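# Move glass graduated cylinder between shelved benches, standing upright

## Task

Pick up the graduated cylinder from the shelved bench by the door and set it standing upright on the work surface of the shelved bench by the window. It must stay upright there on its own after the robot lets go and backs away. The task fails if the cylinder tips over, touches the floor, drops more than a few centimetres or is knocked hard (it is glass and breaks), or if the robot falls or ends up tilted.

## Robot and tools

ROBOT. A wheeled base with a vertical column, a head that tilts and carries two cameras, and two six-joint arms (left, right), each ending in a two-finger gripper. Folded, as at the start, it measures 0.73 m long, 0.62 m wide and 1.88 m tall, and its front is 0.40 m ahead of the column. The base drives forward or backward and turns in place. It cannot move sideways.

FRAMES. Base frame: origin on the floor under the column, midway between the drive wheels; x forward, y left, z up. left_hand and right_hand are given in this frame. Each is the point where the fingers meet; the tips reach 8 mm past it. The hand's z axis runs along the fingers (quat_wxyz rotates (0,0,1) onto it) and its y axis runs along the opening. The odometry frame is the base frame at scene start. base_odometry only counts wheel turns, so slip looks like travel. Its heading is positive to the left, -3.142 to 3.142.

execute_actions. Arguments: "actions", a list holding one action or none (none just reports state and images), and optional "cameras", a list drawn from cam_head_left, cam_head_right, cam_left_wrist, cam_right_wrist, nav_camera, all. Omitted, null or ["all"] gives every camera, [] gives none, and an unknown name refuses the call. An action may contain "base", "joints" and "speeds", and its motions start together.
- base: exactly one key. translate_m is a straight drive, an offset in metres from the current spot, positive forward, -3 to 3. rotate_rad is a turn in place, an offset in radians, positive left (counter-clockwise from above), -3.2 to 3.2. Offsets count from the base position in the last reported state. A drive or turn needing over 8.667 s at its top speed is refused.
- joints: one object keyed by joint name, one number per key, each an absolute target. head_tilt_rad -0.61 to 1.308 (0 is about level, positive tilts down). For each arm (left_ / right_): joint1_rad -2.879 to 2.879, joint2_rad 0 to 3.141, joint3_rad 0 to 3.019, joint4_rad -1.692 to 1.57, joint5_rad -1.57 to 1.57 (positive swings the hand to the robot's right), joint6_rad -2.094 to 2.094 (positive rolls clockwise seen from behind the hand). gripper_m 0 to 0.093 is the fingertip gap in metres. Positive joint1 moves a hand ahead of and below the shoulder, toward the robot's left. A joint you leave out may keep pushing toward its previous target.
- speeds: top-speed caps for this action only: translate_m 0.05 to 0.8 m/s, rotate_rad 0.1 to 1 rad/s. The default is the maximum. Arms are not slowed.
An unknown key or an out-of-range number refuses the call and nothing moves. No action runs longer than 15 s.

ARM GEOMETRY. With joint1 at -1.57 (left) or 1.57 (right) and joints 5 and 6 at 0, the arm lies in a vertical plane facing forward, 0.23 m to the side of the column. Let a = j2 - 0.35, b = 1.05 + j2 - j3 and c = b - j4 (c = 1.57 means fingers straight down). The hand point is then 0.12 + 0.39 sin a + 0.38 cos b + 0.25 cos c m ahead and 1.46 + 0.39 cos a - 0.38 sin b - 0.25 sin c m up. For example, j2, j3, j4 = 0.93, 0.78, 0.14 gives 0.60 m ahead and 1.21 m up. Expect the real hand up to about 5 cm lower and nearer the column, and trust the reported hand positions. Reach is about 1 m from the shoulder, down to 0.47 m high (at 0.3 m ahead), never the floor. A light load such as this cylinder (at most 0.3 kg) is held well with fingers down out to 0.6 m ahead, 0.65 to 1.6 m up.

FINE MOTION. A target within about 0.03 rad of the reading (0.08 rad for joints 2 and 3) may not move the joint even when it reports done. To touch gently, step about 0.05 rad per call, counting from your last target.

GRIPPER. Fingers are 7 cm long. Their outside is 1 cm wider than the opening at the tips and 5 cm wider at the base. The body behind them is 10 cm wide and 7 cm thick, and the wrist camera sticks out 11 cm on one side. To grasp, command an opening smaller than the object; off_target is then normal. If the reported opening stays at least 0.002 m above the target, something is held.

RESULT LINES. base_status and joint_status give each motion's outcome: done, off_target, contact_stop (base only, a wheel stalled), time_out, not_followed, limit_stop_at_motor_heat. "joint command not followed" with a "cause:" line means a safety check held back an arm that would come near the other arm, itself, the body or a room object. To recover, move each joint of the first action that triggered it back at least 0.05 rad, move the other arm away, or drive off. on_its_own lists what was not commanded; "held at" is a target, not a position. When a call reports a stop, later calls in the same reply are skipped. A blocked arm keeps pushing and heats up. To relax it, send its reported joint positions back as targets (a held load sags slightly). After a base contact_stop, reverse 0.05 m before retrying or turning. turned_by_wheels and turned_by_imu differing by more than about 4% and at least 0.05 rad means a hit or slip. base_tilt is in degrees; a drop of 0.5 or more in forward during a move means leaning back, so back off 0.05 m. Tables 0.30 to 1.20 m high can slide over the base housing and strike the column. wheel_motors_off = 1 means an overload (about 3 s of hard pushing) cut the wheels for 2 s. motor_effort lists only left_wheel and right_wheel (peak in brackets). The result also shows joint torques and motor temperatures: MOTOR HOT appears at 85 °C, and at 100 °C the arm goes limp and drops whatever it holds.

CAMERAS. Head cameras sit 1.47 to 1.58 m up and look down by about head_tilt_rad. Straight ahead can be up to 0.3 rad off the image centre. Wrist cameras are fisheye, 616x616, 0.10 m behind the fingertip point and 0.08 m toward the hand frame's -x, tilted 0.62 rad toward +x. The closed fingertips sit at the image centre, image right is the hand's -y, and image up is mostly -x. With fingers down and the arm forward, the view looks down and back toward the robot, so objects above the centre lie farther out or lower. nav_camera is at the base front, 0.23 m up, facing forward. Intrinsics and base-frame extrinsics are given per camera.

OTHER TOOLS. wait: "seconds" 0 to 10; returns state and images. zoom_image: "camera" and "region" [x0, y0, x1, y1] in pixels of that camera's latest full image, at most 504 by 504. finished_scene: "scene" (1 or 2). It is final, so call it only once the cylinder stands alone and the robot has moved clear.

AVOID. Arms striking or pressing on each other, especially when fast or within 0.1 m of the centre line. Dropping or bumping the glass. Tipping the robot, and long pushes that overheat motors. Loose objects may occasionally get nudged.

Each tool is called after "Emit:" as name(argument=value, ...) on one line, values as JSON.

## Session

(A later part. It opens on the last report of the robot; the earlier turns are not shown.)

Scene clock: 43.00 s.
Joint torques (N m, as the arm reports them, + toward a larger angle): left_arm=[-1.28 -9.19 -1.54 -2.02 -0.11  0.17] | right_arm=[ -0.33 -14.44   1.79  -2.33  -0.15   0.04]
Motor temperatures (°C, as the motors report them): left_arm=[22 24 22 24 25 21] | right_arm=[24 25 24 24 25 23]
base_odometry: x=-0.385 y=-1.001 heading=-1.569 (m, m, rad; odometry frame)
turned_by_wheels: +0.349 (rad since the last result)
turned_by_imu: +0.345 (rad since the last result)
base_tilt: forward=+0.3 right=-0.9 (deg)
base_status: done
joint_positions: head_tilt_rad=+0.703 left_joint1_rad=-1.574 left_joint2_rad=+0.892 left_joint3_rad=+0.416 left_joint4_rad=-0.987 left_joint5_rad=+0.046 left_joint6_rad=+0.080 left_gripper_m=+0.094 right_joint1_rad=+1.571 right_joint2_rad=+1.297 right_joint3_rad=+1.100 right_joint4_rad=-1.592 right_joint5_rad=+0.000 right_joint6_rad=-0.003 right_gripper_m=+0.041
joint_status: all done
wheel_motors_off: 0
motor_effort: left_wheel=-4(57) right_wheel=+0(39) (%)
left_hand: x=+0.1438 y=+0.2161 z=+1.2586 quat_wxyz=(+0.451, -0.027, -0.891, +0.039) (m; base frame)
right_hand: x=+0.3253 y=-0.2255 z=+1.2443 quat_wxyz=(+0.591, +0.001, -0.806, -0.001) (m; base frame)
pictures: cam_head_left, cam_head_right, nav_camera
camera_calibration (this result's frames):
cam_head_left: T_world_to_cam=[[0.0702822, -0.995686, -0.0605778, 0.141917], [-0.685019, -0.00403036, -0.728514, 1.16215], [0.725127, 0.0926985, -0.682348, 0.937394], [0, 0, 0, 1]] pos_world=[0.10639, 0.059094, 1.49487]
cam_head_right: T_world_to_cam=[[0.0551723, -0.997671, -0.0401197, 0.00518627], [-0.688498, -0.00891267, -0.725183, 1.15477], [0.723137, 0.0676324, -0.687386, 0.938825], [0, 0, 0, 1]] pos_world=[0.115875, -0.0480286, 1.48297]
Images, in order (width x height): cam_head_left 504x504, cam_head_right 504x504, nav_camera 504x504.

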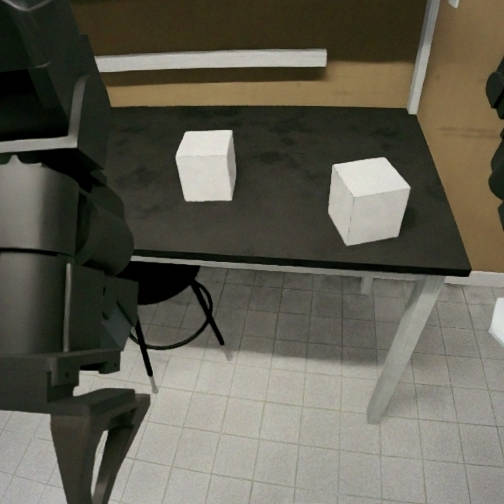

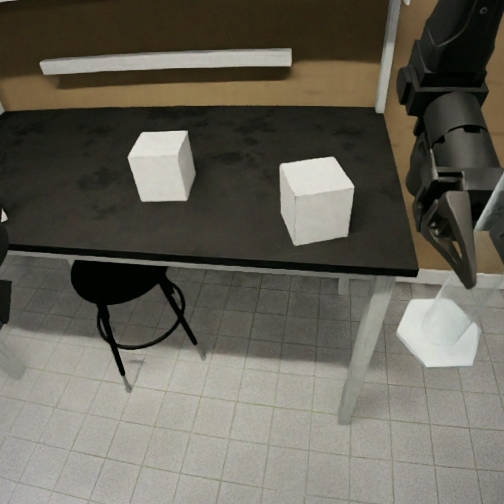

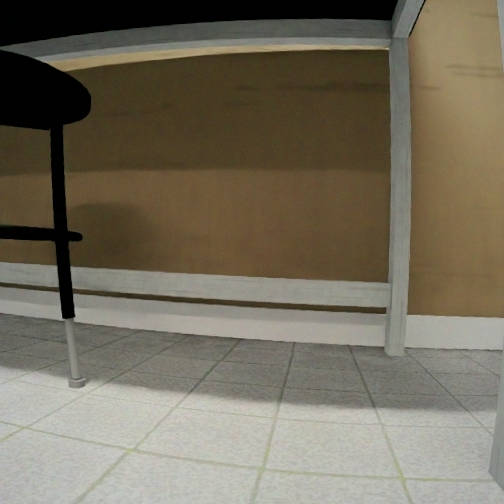

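Emit:
execute_actions(actions=[{"joints":{"right_joint4_rad":-0.32}}], cameras=[])

Emit:
execute_actions(actions=[{"joints":{"right_joint6_rad":1.57}}], cameras=["cam_head_right"])

Emit:
execute_actions(actions=[{"joints":{"right_joint5_rad":-1.3}}], cameras=["cam_head_right","cam_head_left"])

Scene clock: 45.77 s.
Joint torques (N m, as the arm reports them, + toward a larger angle): left_arm=[-0.49 -8.5  -1.48 -1.86 -0.15  0.15] | right_arm=[ -0.38 -16.98   3.7    0.96  -0.16   0.04]
Motor temperatures (°C, as the motors report them): left_arm=[22 24 22 24 25 21] | right_arm=[24 25 24 24 25 23]
base_odometry: x=-0.385 y=-1.001 heading=-1.569 (m, m, rad; odometry frame)
turned_by_wheels: +0.000 (rad since the last result)
turned_by_imu: +0.000 (rad since the last result)
base_tilt: forward=+0.3 right=-0.9 (deg)
base_status: not commanded
joint_positions: head_tilt_rad=+0.703 left_joint1_rad=-1.574 left_joint2_rad=+0.892 left_joint3_rad=+0.416 left_joint4_rad=-0.987 left_joint5_rad=+0.046 left_joint6_rad=+0.080 left_gripper_m=+0.094 right_joint1_rad=+1.571 right_joint2_rad=+1.297 right_joint3_rad=+1.100 right_joint4_rad=-0.332 right_joint5_rad=+0.000 right_joint6_rad=-0.003 right_gripper_m=+0.041
joint_status: all done
wheel_motors_off: 0
motor_effort: left_wheel=-5(4) right_wheel=+0(1) (%)
left_hand: x=+0.1438 y=+0.2161 z=+1.2586 quat_wxyz=(+0.451, -0.027, -0.891, +0.039) (m; base frame)
right_hand: x=+0.5584 y=-0.2254 z=+1.0720 quat_wxyz=(+0.002, +0.002, -1.000, +0.000) (m; base frame)
pictures: none
No camera images: the call's "cameras" was empty. Leave "cameras" out to get every camera's image.

Scene clock: 47.50 s.
Joint torques (N m, as the arm reports them, + toward a larger angle): left_arm=[-1.16 -7.42 -1.57 -1.92 -0.08  0.14] | right_arm=[ -0.38 -16.71   3.61   0.94  -0.07   0.07]
Motor temperatures (°C, as the motors report them): left_arm=[22 24 22 24 25 21] | right_arm=[24 25 24 24 25 23]
base_odometry: x=-0.385 y=-1.001 heading=-1.569 (m, m, rad; odometry frame)
turned_by_wheels: +0.000 (rad since the last result)
turned_by_imu: +0.000 (rad since the last result)
base_tilt: forward=+0.3 right=-0.9 (deg)
base_status: not commanded
joint_positions: head_tilt_rad=+0.703 left_joint1_rad=-1.574 left_joint2_rad=+0.892 left_joint3_rad=+0.416 left_joint4_rad=-0.987 left_joint5_rad=+0.046 left_joint6_rad=+0.080 left_gripper_m=+0.094 right_joint1_rad=+1.571 right_joint2_rad=+1.297 right_joint3_rad=+1.100 right_joint4_rad=-0.332 right_joint5_rad=+0.000 right_joint6_rad=+1.565 right_gripper_m=+0.041
joint_status: all done
wheel_motors_off: 0
motor_effort: left_wheel=-5(5) right_wheel=+1(1) (%)
left_hand: x=+0.1438 y=+0.2161 z=+1.2586 quat_wxyz=(+0.451, -0.027, -0.891, +0.039) (m; base frame)
right_hand: x=+0.5584 y=-0.2254 z=+1.0720 quat_wxyz=(+0.002, -0.705, -0.709, +0.002) (m; base frame)
pictures: cam_head_right
camera_calibration (this result's frames):
cam_head_right: T_world_to_cam=[[0.0551711, -0.997671, -0.0401213, 0.00518884], [-0.688519, -0.00891267, -0.725163, 1.15474], [0.723116, 0.0676324, -0.687407, 0.938859], [0, 0, 0, 1]] pos_world=[0.115874, -0.0480286, 1.48296]
Images, in order (width x height): cam_head_right 504x504.

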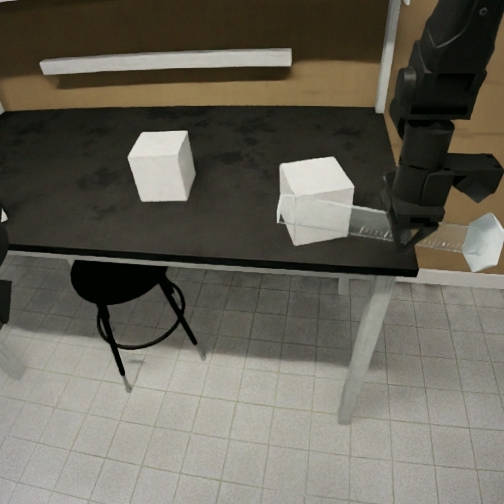

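Scene clock: 49.10 s.
Joint torques (N m, as the arm reports them, + toward a larger angle): left_arm=[-1.55 -8.74 -1.63 -1.79 -0.16  0.09] | right_arm=[  0.29 -16.67   3.62   0.95  -1.14   0.07]
Motor temperatures (°C, as the motors report them): left_arm=[22 24 22 24 25 21] | right_arm=[24 25 24 24 25 23]
base_odometry: x=-0.385 y=-1.001 heading=-1.569 (m, m, rad; odometry frame)
turned_by_wheels: +0.000 (rad since the last result)
turned_by_imu: +0.000 (rad since the last result)
base_tilt: forward=+0.3 right=-0.9 (deg)
base_status: not commanded
joint_positions: head_tilt_rad=+0.703 left_joint1_rad=-1.574 left_joint2_rad=+0.892 left_joint3_rad=+0.416 left_joint4_rad=-0.987 left_joint5_rad=+0.046 left_joint6_rad=+0.080 left_gripper_m=+0.094 right_joint1_rad=+1.571 right_joint2_rad=+1.297 right_joint3_rad=+1.100 right_joint4_rad=-0.332 right_joint5_rad=-1.288 right_joint6_rad=+1.565 right_gripper_m=+0.041
joint_status: all done
wheel_motors_off: 0
motor_effort: left_wheel=-5(4) right_wheel=+0(1) (%)
left_hand: x=+0.1438 y=+0.2161 z=+1.2586 quat_wxyz=(+0.451, -0.027, -0.891, +0.039) (m; base frame)
right_hand: x=+0.5590 y=-0.0603 z=+1.1960 quat_wxyz=(+0.425, -0.565, -0.566, -0.425) (m; base frame)
pictures: cam_head_left, cam_head_right
camera_calibration (this result's frames):
cam_head_left: T_world_to_cam=[[0.0702803, -0.995686, -0.06058, 0.141921], [-0.685043, -0.00403036, -0.728492, 1.16211], [0.725105, 0.0926985, -0.682371, 0.937431], [0, 0, 0, 1]] pos_world=[0.106388, 0.059094, 1.49486]
cam_head_right: T_world_to_cam=[[0.055171, -0.997671, -0.0401215, 0.00518906], [-0.688521, -0.00891267, -0.725161, 1.15474], [0.723114, 0.0676324, -0.687409, 0.938862], [0, 0, 0, 1]] pos_world=[0.115873, -0.0480286, 1.48296]
Images, in order (width x height): cam_head_left 504x504, cam_head_right 504x504.

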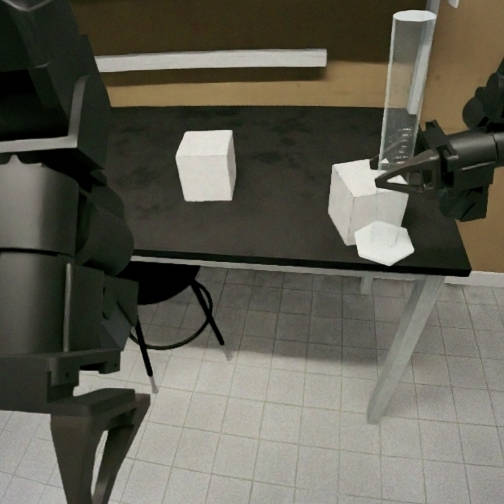

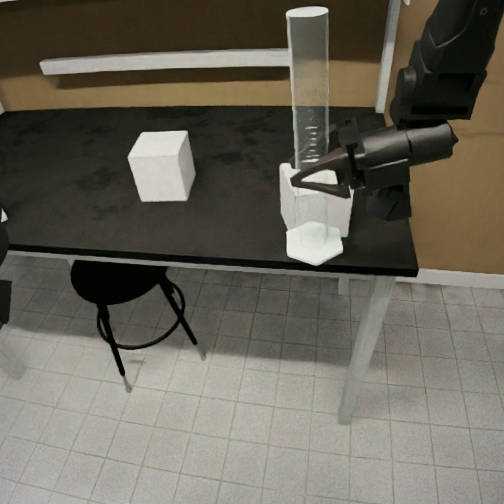

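Emit:
execute_actions(actions=[{"base":{"rotate_rad":1.57}}], cameras=[])

Emit:
execute_actions(actions=[{"base":{"translate_m":0.62}}], cameras=[])

Emit:
execute_actions(actions=[{"base":{"rotate_rad":-1.57}}], cameras=["cam_head_right","cam_head_left","nav_camera"])

Scene clock: 52.87 s.
Joint torques (N m, as the arm reports them, + toward a larger angle): left_arm=[-1.41 -7.92 -1.41 -1.78 -0.13  0.14] | right_arm=[  0.61 -16.69   3.63   0.95  -1.14   0.07]
Motor temperatures (°C, as the motors report them): left_arm=[22 24 22 24 25 21] | right_arm=[24 26 24 24 25 23]
base_odometry: x=-0.385 y=-1.001 heading=+0.001 (m, m, rad; odometry frame)
turned_by_wheels: +1.570 (rad since the last result)
turned_by_imu: +1.571 (rad since the last result)
base_tilt: forward=+0.3 right=-0.9 (deg)
base_status: done
joint_positions: head_tilt_rad=+0.703 left_joint1_rad=-1.574 left_joint2_rad=+0.892 left_joint3_rad=+0.416 left_joint4_rad=-0.987 left_joint5_rad=+0.046 left_joint6_rad=+0.080 left_gripper_m=+0.094 right_joint1_rad=+1.569 right_joint2_rad=+1.297 right_joint3_rad=+1.100 right_joint4_rad=-0.332 right_joint5_rad=-1.288 right_joint6_rad=+1.565 right_gripper_m=+0.041
joint_status: not commanded
wheel_motors_off: 0
motor_effort: left_wheel=-2(39) right_wheel=+1(21) (%)
left_hand: x=+0.1438 y=+0.2161 z=+1.2586 quat_wxyz=(+0.451, -0.027, -0.891, +0.039) (m; base frame)
right_hand: x=+0.5592 y=-0.0612 z=+1.1958 quat_wxyz=(+0.424, -0.565, -0.566, -0.424) (m; base frame)
pictures: none
No camera images: the call's "cameras" was empty. Leave "cameras" out to get every camera's image.

Scene clock: 55.57 s.
Joint torques (N m, as the arm reports them, + toward a larger angle): left_arm=[-1.75 -8.06 -1.57 -1.94 -0.18  0.14] | right_arm=[  0.47 -16.71   3.96   0.82  -1.11   0.07]
Motor temperatures (°C, as the motors report them): left_arm=[22 24 22 24 25 21] | right_arm=[24 26 25 24 25 23]
base_odometry: x=+0.235 y=-1.000 heading=+0.001 (m, m, rad; odometry frame)
turned_by_wheels: +0.000 (rad since the last result)
turned_by_imu: +0.003 (rad since the last result)
base_tilt: forward=+0.3 right=-0.9 (deg)
base_status: done
joint_positions: head_tilt_rad=+0.703 left_joint1_rad=-1.574 left_joint2_rad=+0.892 left_joint3_rad=+0.418 left_joint4_rad=-0.987 left_joint5_rad=+0.046 left_joint6_rad=+0.080 left_gripper_m=+0.094 right_joint1_rad=+1.569 right_joint2_rad=+1.298 right_joint3_rad=+1.095 right_joint4_rad=-0.329 right_joint5_rad=-1.289 right_joint6_rad=+1.565 right_gripper_m=+0.041
joint_status: not commanded
wheel_motors_off: 0
motor_effort: left_wheel=+1(67) right_wheel=-1(48) (%)
left_hand: x=+0.1448 y=+0.2161 z=+1.2583 quat_wxyz=(+0.450, -0.027, -0.892, +0.039) (m; base frame)
right_hand: x=+0.5569 y=-0.0612 z=+1.1950 quat_wxyz=(+0.425, -0.566, -0.565, -0.423) (m; base frame)
pictures: none
No camera images: the call's "cameras" was empty. Leave "cameras" out to get every camera's image.

Scene clock: 58.47 s.
Joint torques (N m, as the arm reports them, + toward a larger angle): left_arm=[-1.61 -7.96 -1.59 -1.85 -0.16  0.11] | right_arm=[  0.61 -16.84   3.97   0.85  -1.11   0.07]
Motor temperatures (°C, as the motors report them): left_arm=[22 24 22 24 25 21] | right_arm=[24 26 25 24 26 23]
base_odometry: x=+0.235 y=-1.000 heading=-1.568 (m, m, rad; odometry frame)
turned_by_wheels: -1.570 (rad since the last result)
turned_by_imu: -1.566 (rad since the last result)
base_tilt: forward=+0.3 right=-0.9 (deg)
base_status: done
joint_positions: head_tilt_rad=+0.703 left_joint1_rad=-1.574 left_joint2_rad=+0.892 left_joint3_rad=+0.418 left_joint4_rad=-0.987 left_joint5_rad=+0.046 left_joint6_rad=+0.080 left_gripper_m=+0.094 right_joint1_rad=+1.568 right_joint2_rad=+1.298 right_joint3_rad=+1.095 right_joint4_rad=-0.329 right_joint5_rad=-1.289 right_joint6_rad=+1.565 right_gripper_m=+0.041
joint_status: not commanded
wheel_motors_off: 0
motor_effort: left_wheel=+2(46) right_wheel=-1(38) (%)
left_hand: x=+0.1448 y=+0.2161 z=+1.2583 quat_wxyz=(+0.450, -0.027, -0.892, +0.039) (m; base frame)
right_hand: x=+0.5569 y=-0.0615 z=+1.1948 quat_wxyz=(+0.425, -0.566, -0.565, -0.423) (m; base frame)
pictures: cam_head_left, cam_head_right, nav_camera
camera_calibration (this result's frames):
cam_head_left: T_world_to_cam=[[0.0702357, -0.995686, -0.0606318, 0.142003], [-0.685579, -0.00403036, -0.727987, 1.16136], [0.724602, 0.0926985, -0.682905, 0.938278], [0, 0, 0, 1]] pos_world=[0.106355, 0.059094, 1.49482]
cam_head_right: T_world_to_cam=[[0.0551415, -0.997671, -0.0401621, 0.00525308], [-0.689055, -0.00891267, -0.724654, 1.15399], [0.722608, 0.0676324, -0.687941, 0.939707], [0, 0, 0, 1]] pos_world=[0.115831, -0.0480286, 1.48292]
Images, in order (width x height): cam_head_left 504x504, cam_head_right 504x504, nav_camera 504x504.

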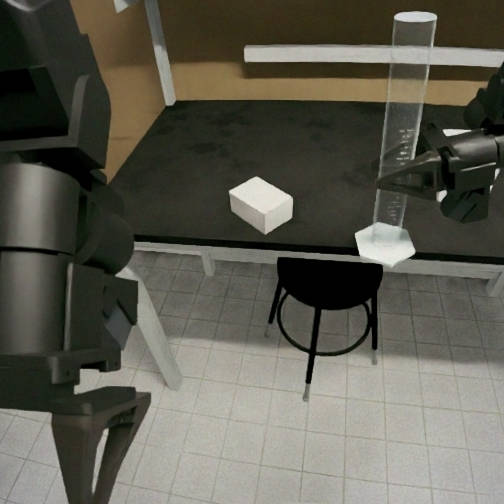

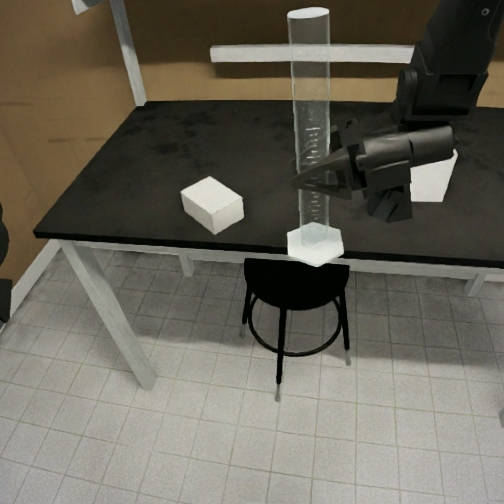

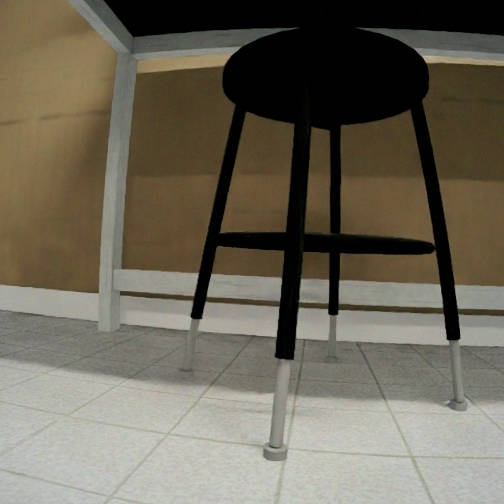

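Emit:
execute_actions(actions=[{"base":{"translate_m":0.27},"joints":{"head_tilt_rad":0.8}}], cameras=[])

Emit:
execute_actions(actions=[{"joints":{"right_joint2_rad":1.624,"right_joint3_rad":1.389,"right_joint4_rad":-0.285}}], cameras=["cam_head_right","cam_head_left","cam_right_wrist"])

Scene clock: 61.33 s.
Joint torques (N m, as the arm reports them, + toward a larger angle): left_arm=[-1.07 -8.18 -1.87 -1.72 -0.07  0.13] | right_arm=[  0.51 -16.8    3.96   0.79  -1.11   0.07]
Motor temperatures (°C, as the motors report them): left_arm=[22 24 22 24 25 21] | right_arm=[24 26 25 24 26 23]
base_odometry: x=+0.236 y=-1.271 heading=-1.570 (m, m, rad; odometry frame)
turned_by_wheels: -0.001 (rad since the last result)
turned_by_imu: +0.000 (rad since the last result)
base_tilt: forward=+0.3 right=-0.8 (deg)
base_status: done
joint_positions: head_tilt_rad=+0.802 left_joint1_rad=-1.574 left_joint2_rad=+0.892 left_joint3_rad=+0.420 left_joint4_rad=-0.987 left_joint5_rad=+0.046 left_joint6_rad=+0.080 left_gripper_m=+0.094 right_joint1_rad=+1.568 right_joint2_rad=+1.300 right_joint3_rad=+1.096 right_joint4_rad=-0.328 right_joint5_rad=-1.289 right_joint6_rad=+1.565 right_gripper_m=+0.041
joint_status: all done
wheel_motors_off: 0
motor_effort: left_wheel=-1(62) right_wheel=+2(48) (%)
left_hand: x=+0.1458 y=+0.2161 z=+1.2580 quat_wxyz=(+0.449, -0.027, -0.892, +0.039) (m; base frame)
right_hand: x=+0.5570 y=-0.0615 z=+1.1943 quat_wxyz=(+0.425, -0.566, -0.565, -0.423) (m; base frame)
pictures: none
No camera images: the call's "cameras" was empty. Leave "cameras" out to get every camera's image.

Scene clock: 62.40 s.
Joint torques (N m, as the arm reports them, + toward a larger angle): left_arm=[-1.42 -8.21 -1.77 -1.85 -0.1   0.17] | right_arm=[  0.52 -20.79   4.02   0.68  -1.06   0.06]
Motor temperatures (°C, as the motors report them): left_arm=[22 24 22 24 25 21] | right_arm=[24 26 25 24 26 23]
base_odometry: x=+0.236 y=-1.271 heading=-1.570 (m, m, rad; odometry frame)
turned_by_wheels: +0.000 (rad since the last result)
turned_by_imu: +0.000 (rad since the last result)
base_tilt: forward=+0.3 right=-0.9 (deg)
base_status: not commanded
joint_positions: head_tilt_rad=+0.802 left_joint1_rad=-1.574 left_joint2_rad=+0.892 left_joint3_rad=+0.420 left_joint4_rad=-0.987 left_joint5_rad=+0.046 left_joint6_rad=+0.080 left_gripper_m=+0.094 right_joint1_rad=+1.568 right_joint2_rad=+1.648 right_joint3_rad=+1.378 right_joint4_rad=-0.292 right_joint5_rad=-1.290 right_joint6_rad=+1.566 right_gripper_m=+0.041
joint_status: all done
wheel_motors_off: 0
motor_effort: left_wheel=-2(4) right_wheel=+3(3) (%)
left_hand: x=+0.1458 y=+0.2161 z=+1.2580 quat_wxyz=(+0.449, -0.027, -0.892, +0.039) (m; base frame)
right_hand: x=+0.5861 y=-0.0618 z=+1.0667 quat_wxyz=(+0.434, -0.573, -0.558, -0.415) (m; base frame)
pictures: cam_head_left, cam_head_right, cam_right_wrist
camera_calibration (this result's frames):
cam_head_left: T_world_to_cam=[[0.0638968, -0.995686, -0.067279, 0.152557], [-0.754197, -0.00403036, -0.656636, 1.05491], [0.653532, 0.0926985, -0.751201, 1.04701], [0, 0, 0, 1]] pos_world=[0.101612, 0.059094, 1.48947]
cam_head_right: T_world_to_cam=[[0.0509004, -0.997671, -0.0454172, 0.013558], [-0.757326, -0.00891267, -0.652976, 1.04702], [0.65105, 0.0676324, -0.756016, 1.04812], [0, 0, 0, 1]] pos_world=[0.109865, -0.0480286, 1.47669]
cam_right_wrist: T_world_to_cam=[[-0.999842, -0.00582288, 0.016778, 0.566147], [0.0177597, -0.325639, 0.945327, -1.03376], [-0.0000409532, 0.945476, 0.325691, -0.164693], [0, 0, 0, 1]] pos_world=[0.58441, -0.177623, 1.02138]
Images, in order (width x height): cam_head_left 504x504, cam_head_right 504x504, cam_right_wrist 616x616.

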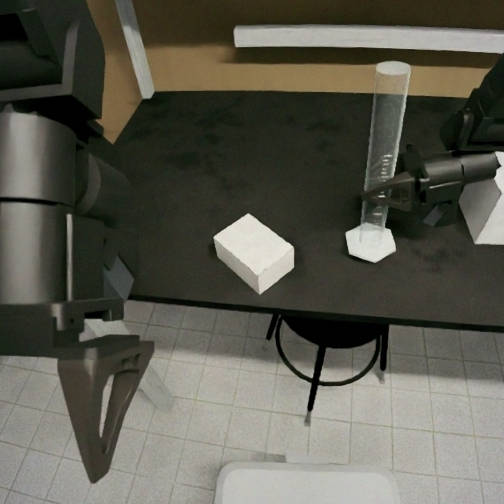

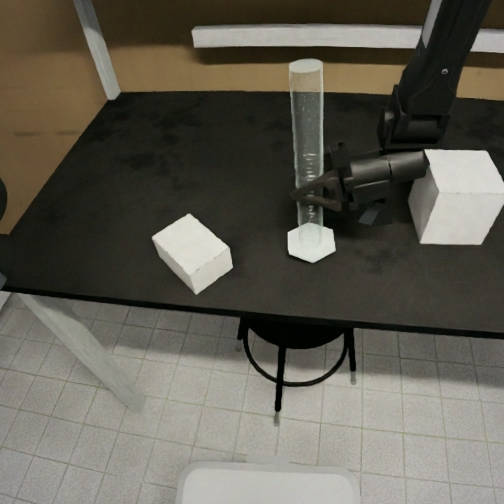

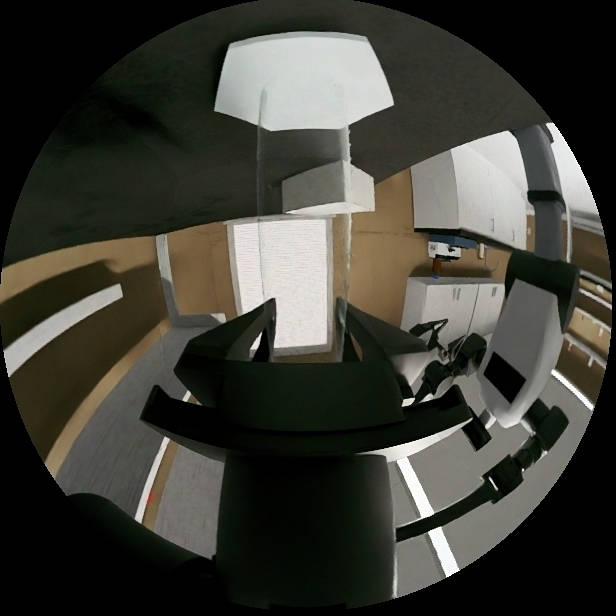

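Emit:
execute_actions(actions=[{"joints":{"right_joint2_rad":1.69,"right_joint3_rad":1.44,"right_joint4_rad":-0.27}}], cameras=["cam_head_right"])

Scene clock: 63.50 s.
Joint torques (N m, as the arm reports them, + toward a larger angle): left_arm=[-1.55 -8.33 -1.8  -1.94 -0.14  0.14] | right_arm=[  0.42 -18.37   3.93   0.85  -1.07   0.05]
Motor temperatures (°C, as the motors report them): left_arm=[22 24 22 24 25 21] | right_arm=[24 26 25 24 26 23]
base_odometry: x=+0.236 y=-1.271 heading=-1.570 (m, m, rad; odometry frame)
turned_by_wheels: +0.000 (rad since the last result)
turned_by_imu: +0.000 (rad since the last result)
base_tilt: forward=+0.3 right=-0.9 (deg)
base_status: not commanded
joint_positions: head_tilt_rad=+0.802 left_joint1_rad=-1.574 left_joint2_rad=+0.892 left_joint3_rad=+0.420 left_joint4_rad=-0.987 left_joint5_rad=+0.046 left_joint6_rad=+0.080 left_gripper_m=+0.094 right_joint1_rad=+1.568 right_joint2_rad=+1.681 right_joint3_rad=+1.431 right_joint4_rad=-0.280 right_joint5_rad=-1.290 right_joint6_rad=+1.566 right_gripper_m=+0.041
joint_status: all done
wheel_motors_off: 0
motor_effort: left_wheel=-3(4) right_wheel=+3(3) (%)
left_hand: x=+0.1458 y=+0.2161 z=+1.2580 quat_wxyz=(+0.449, -0.027, -0.892, +0.039) (m; base frame)
right_hand: x=+0.6003 y=-0.0618 z=+1.0562 quat_wxyz=(+0.425, -0.566, -0.565, -0.424) (m; base frame)
pictures: cam_head_right
camera_calibration (this result's frames):
cam_head_right: T_world_to_cam=[[0.0509004, -0.997671, -0.0454172, 0.013558], [-0.757326, -0.00891267, -0.652976, 1.04702], [0.65105, 0.0676324, -0.756016, 1.04812], [0, 0, 0, 1]] pos_world=[0.109865, -0.0480286, 1.47669]
Images, in order (width x height): cam_head_right 504x504.

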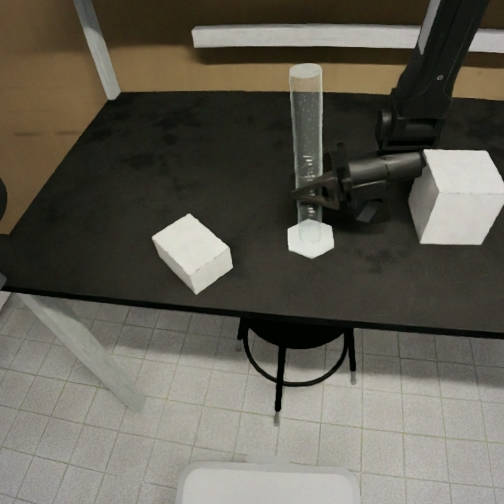

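Emit:
execute_actions(actions=[{"joints":{"right_joint2_rad":1.75,"right_joint3_rad":1.50}}], cameras=["cam_head_right"])

Scene clock: 64.30 s.
Joint torques (N m, as the arm reports them, + toward a larger angle): left_arm=[-2.07 -9.04 -1.8  -1.84 -0.2   0.11] | right_arm=[  0.47 -16.28   5.29   0.89   0.06  -0.19]
Motor temperatures (°C, as the motors report them): left_arm=[22 24 22 24 25 21] | right_arm=[24 26 25 24 26 23]
base_odometry: x=+0.236 y=-1.271 heading=-1.570 (m, m, rad; odometry frame)
turned_by_wheels: +0.000 (rad since the last result)
turned_by_imu: +0.000 (rad since the last result)
base_tilt: forward=+0.3 right=-0.9 (deg)
base_status: not commanded
joint_positions: head_tilt_rad=+0.802 left_joint1_rad=-1.574 left_joint2_rad=+0.892 left_joint3_rad=+0.420 left_joint4_rad=-0.987 left_joint5_rad=+0.046 left_joint6_rad=+0.080 left_gripper_m=+0.094 right_joint1_rad=+1.569 right_joint2_rad=+1.712 right_joint3_rad=+1.478 right_joint4_rad=-0.280 right_joint5_rad=-1.324 right_joint6_rad=+1.588 right_gripper_m=+0.041
joint_status: all done
wheel_motors_off: 0
motor_effort: left_wheel=-3(4) right_wheel=+3(2) (%)
left_hand: x=+0.1458 y=+0.2161 z=+1.2580 quat_wxyz=(+0.449, -0.027, -0.892, +0.039) (m; base frame)
right_hand: x=+0.6108 y=-0.0601 z=+1.0520 quat_wxyz=(+0.435, -0.561, -0.555, -0.433) (m; base frame)
pictures: cam_head_right
camera_calibration (this result's frames):
cam_head_right: T_world_to_cam=[[0.0509004, -0.997671, -0.0454172, 0.013558], [-0.757326, -0.00891267, -0.652976, 1.04702], [0.65105, 0.0676324, -0.756016, 1.04812], [0, 0, 0, 1]] pos_world=[0.109865, -0.0480286, 1.47669]
Images, in order (width x height): cam_head_right 504x504.

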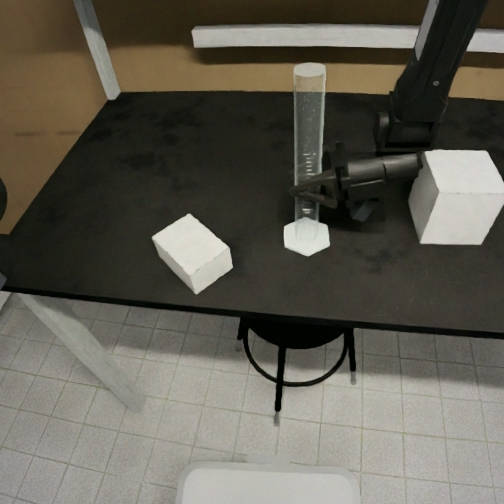

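Emit:
execute_actions(actions=[{"joints":{"right_joint2_rad":1.70,"right_joint3_rad":1.46,"right_gripper_m":0.093}}], cameras=[])

Emit:
execute_actions(actions=[{"joints":{"right_joint2_rad":1.39,"right_joint3_rad":1.287,"right_joint4_rad":-0.417}}], cameras=["cam_head_right"])

Emit:
execute_actions(actions=[{"joints":{"right_joint2_rad":1.1,"right_joint3_rad":1.2,"right_joint4_rad":-0.62}}], cameras=["cam_head_right"])

Emit:
execute_actions(actions=[{"base":{"translate_m":-0.5}}], cameras=["cam_head_right"])

Scene clock: 66.00 s.
Joint torques (N m, as the arm reports them, + toward a larger angle): left_arm=[-1.41 -7.93 -1.63 -1.84 -0.13  0.16] | right_arm=[  0.47 -20.04   3.04   0.86  -0.58  -0.06]
Motor temperatures (°C, as the motors report them): left_arm=[22 24 22 24 25 21] | right_arm=[24 26 25 24 26 23]
base_odometry: x=+0.236 y=-1.271 heading=-1.570 (m, m, rad; odometry frame)
turned_by_wheels: +0.000 (rad since the last result)
turned_by_imu: +0.000 (rad since the last result)
base_tilt: forward=+0.3 right=-0.9 (deg)
base_status: not commanded
joint_positions: head_tilt_rad=+0.802 left_joint1_rad=-1.574 left_joint2_rad=+0.892 left_joint3_rad=+0.420 left_joint4_rad=-0.987 left_joint5_rad=+0.046 left_joint6_rad=+0.080 left_gripper_m=+0.094 right_joint1_rad=+1.569 right_joint2_rad=+1.708 right_joint3_rad=+1.463 right_joint4_rad=-0.280 right_joint5_rad=-1.305 right_joint6_rad=+1.578 right_gripper_m=+0.093
joint_status: all done
wheel_motors_off: 0
motor_effort: left_wheel=-3(3) right_wheel=+3(3) (%)
left_hand: x=+0.1458 y=+0.2161 z=+1.2580 quat_wxyz=(+0.449, -0.027, -0.892, +0.039) (m; base frame)
right_hand: x=+0.6053 y=-0.0609 z=+1.0494 quat_wxyz=(+0.430, -0.565, -0.560, -0.427) (m; base frame)
pictures: none
No camera images: the call's "cameras" was empty. Leave "cameras" out to get every camera's image.

Scene clock: 67.23 s.
Joint torques (N m, as the arm reports them, + toward a larger angle): left_arm=[-1.15 -8.08 -1.65 -1.9  -0.12  0.17] | right_arm=[  0.54 -17.42   4.84   0.37  -0.73  -0.06]
Motor temperatures (°C, as the motors report them): left_arm=[22 24 22 24 25 21] | right_arm=[24 26 25 24 26 23]
base_odometry: x=+0.236 y=-1.271 heading=-1.570 (m, m, rad; odometry frame)
turned_by_wheels: +0.000 (rad since the last result)
turned_by_imu: +0.000 (rad since the last result)
base_tilt: forward=+0.3 right=-0.9 (deg)
base_status: not commanded
joint_positions: head_tilt_rad=+0.802 left_joint1_rad=-1.574 left_joint2_rad=+0.892 left_joint3_rad=+0.420 left_joint4_rad=-0.987 left_joint5_rad=+0.046 left_joint6_rad=+0.080 left_gripper_m=+0.094 right_joint1_rad=+1.569 right_joint2_rad=+1.370 right_joint3_rad=+1.285 right_joint4_rad=-0.413 right_joint5_rad=-1.301 right_joint6_rad=+1.575 right_gripper_m=+0.093
joint_status: all done
wheel_motors_off: 0
motor_effort: left_wheel=-4(4) right_wheel=+3(3) (%)
left_hand: x=+0.1458 y=+0.2161 z=+1.2580 quat_wxyz=(+0.449, -0.027, -0.892, +0.039) (m; base frame)
right_hand: x=+0.6178 y=-0.0609 z=+1.1901 quat_wxyz=(+0.421, -0.559, -0.567, -0.434) (m; base frame)
pictures: cam_head_right
camera_calibration (this result's frames):
cam_head_right: T_world_to_cam=[[0.0509004, -0.997671, -0.0454172, 0.013558], [-0.757326, -0.00891267, -0.652976, 1.04702], [0.65105, 0.0676324, -0.756016, 1.04812], [0, 0, 0, 1]] pos_world=[0.109865, -0.0480286, 1.47669]
Images, in order (width x height): cam_head_right 504x504.

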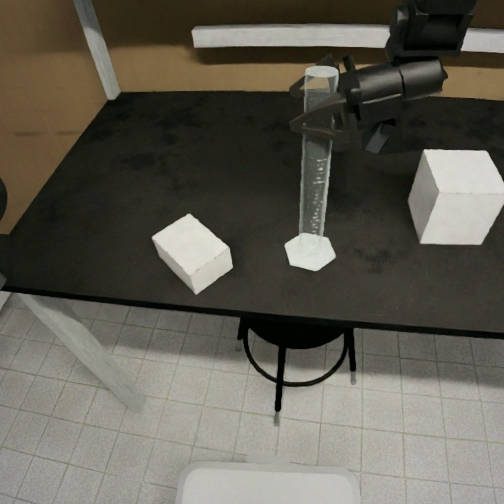

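Scene clock: 68.47 s.
Joint torques (N m, as the arm reports them, + toward a larger angle): left_arm=[-2.07 -8.   -1.69 -1.73 -0.14  0.11] | right_arm=[  0.55 -15.98   6.66   0.12  -0.73  -0.05]
Motor temperatures (°C, as the motors report them): left_arm=[22 24 22 24 25 21] | right_arm=[24 26 25 24 26 23]
base_odometry: x=+0.236 y=-1.271 heading=-1.570 (m, m, rad; odometry frame)
turned_by_wheels: +0.000 (rad since the last result)
turned_by_imu: +0.000 (rad since the last result)
base_tilt: forward=+0.3 right=-0.9 (deg)
base_status: not commanded
joint_positions: head_tilt_rad=+0.802 left_joint1_rad=-1.574 left_joint2_rad=+0.892 left_joint3_rad=+0.420 left_joint4_rad=-0.987 left_joint5_rad=+0.046 left_joint6_rad=+0.080 left_gripper_m=+0.094 right_joint1_rad=+1.569 right_joint2_rad=+1.083 right_joint3_rad=+1.194 right_joint4_rad=-0.609 right_joint5_rad=-1.301 right_joint6_rad=+1.575 right_gripper_m=+0.093
joint_status: all done
wheel_motors_off: 0
motor_effort: left_wheel=-4(4) right_wheel=+3(4) (%)
left_hand: x=+0.1458 y=+0.2161 z=+1.2580 quat_wxyz=(+0.449, -0.027, -0.892, +0.039) (m; base frame)
right_hand: x=+0.6120 y=-0.0606 z=+1.3134 quat_wxyz=(+0.421, -0.559, -0.567, -0.434) (m; base frame)
pictures: cam_head_right
camera_calibration (this result's frames):
cam_head_right: T_world_to_cam=[[0.0509004, -0.997671, -0.0454172, 0.013558], [-0.757326, -0.00891267, -0.652976, 1.04702], [0.65105, 0.0676324, -0.756016, 1.04812], [0, 0, 0, 1]] pos_world=[0.109865, -0.0480286, 1.47669]
Images, in order (width x height): cam_head_right 504x504.

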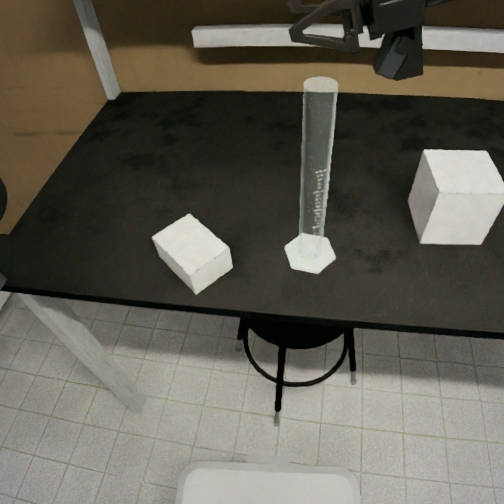

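Scene clock: 71.00 s.
Joint torques (N m, as the arm reports them, + toward a larger angle): left_arm=[-1.52 -8.4  -1.29 -2.09 -0.1   0.12] | right_arm=[  0.57 -16.22   6.78   0.18  -0.73  -0.05]
Motor temperatures (°C, as the motors report them): left_arm=[22 24 22 24 25 21] | right_arm=[24 26 25 24 26 23]
base_odometry: x=+0.235 y=-0.770 heading=-1.571 (m, m, rad; odometry frame)
turned_by_wheels: -0.001 (rad since the last result)
turned_by_imu: -0.003 (rad since the last result)
base_tilt: forward=+0.3 right=-0.9 (deg)
base_status: done
joint_positions: head_tilt_rad=+0.803 left_joint1_rad=-1.574 left_joint2_rad=+0.892 left_joint3_rad=+0.416 left_joint4_rad=-0.987 left_joint5_rad=+0.046 left_joint6_rad=+0.080 left_gripper_m=+0.094 right_joint1_rad=+1.569 right_joint2_rad=+1.084 right_joint3_rad=+1.193 right_joint4_rad=-0.611 right_joint5_rad=-1.301 right_joint6_rad=+1.575 right_gripper_m=+0.093
joint_status: not commanded
wheel_motors_off: 0
motor_effort: left_wheel=-2(42) right_wheel=+2(57) (%)
left_hand: x=+0.1434 y=+0.2161 z=+1.2588 quat_wxyz=(+0.451, -0.026, -0.891, +0.039) (m; base frame)
right_hand: x=+0.6112 y=-0.0606 z=+1.3126 quat_wxyz=(+0.422, -0.560, -0.566, -0.433) (m; base frame)
pictures: cam_head_right
camera_calibration (this result's frames):
cam_head_right: T_world_to_cam=[[0.0508773, -0.997671, -0.045443, 0.013599], [-0.757658, -0.00891267, -0.652591, 1.04644], [0.650666, 0.0676324, -0.756346, 1.04865], [0, 0, 0, 1]] pos_world=[0.109833, -0.0480286, 1.47666]
Images, in order (width x height): cam_head_right 504x504.

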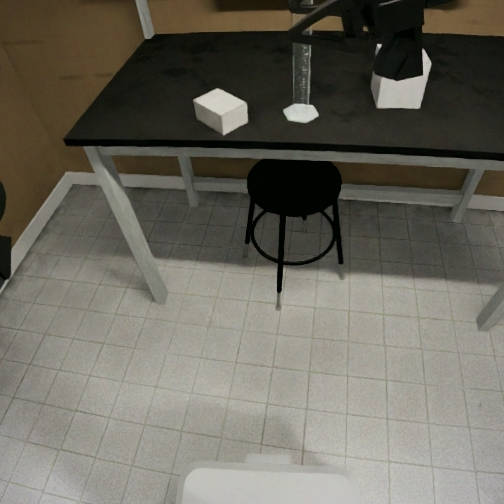

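Emit:
finished_scene(scene=1)

The scene is finished: the task was done.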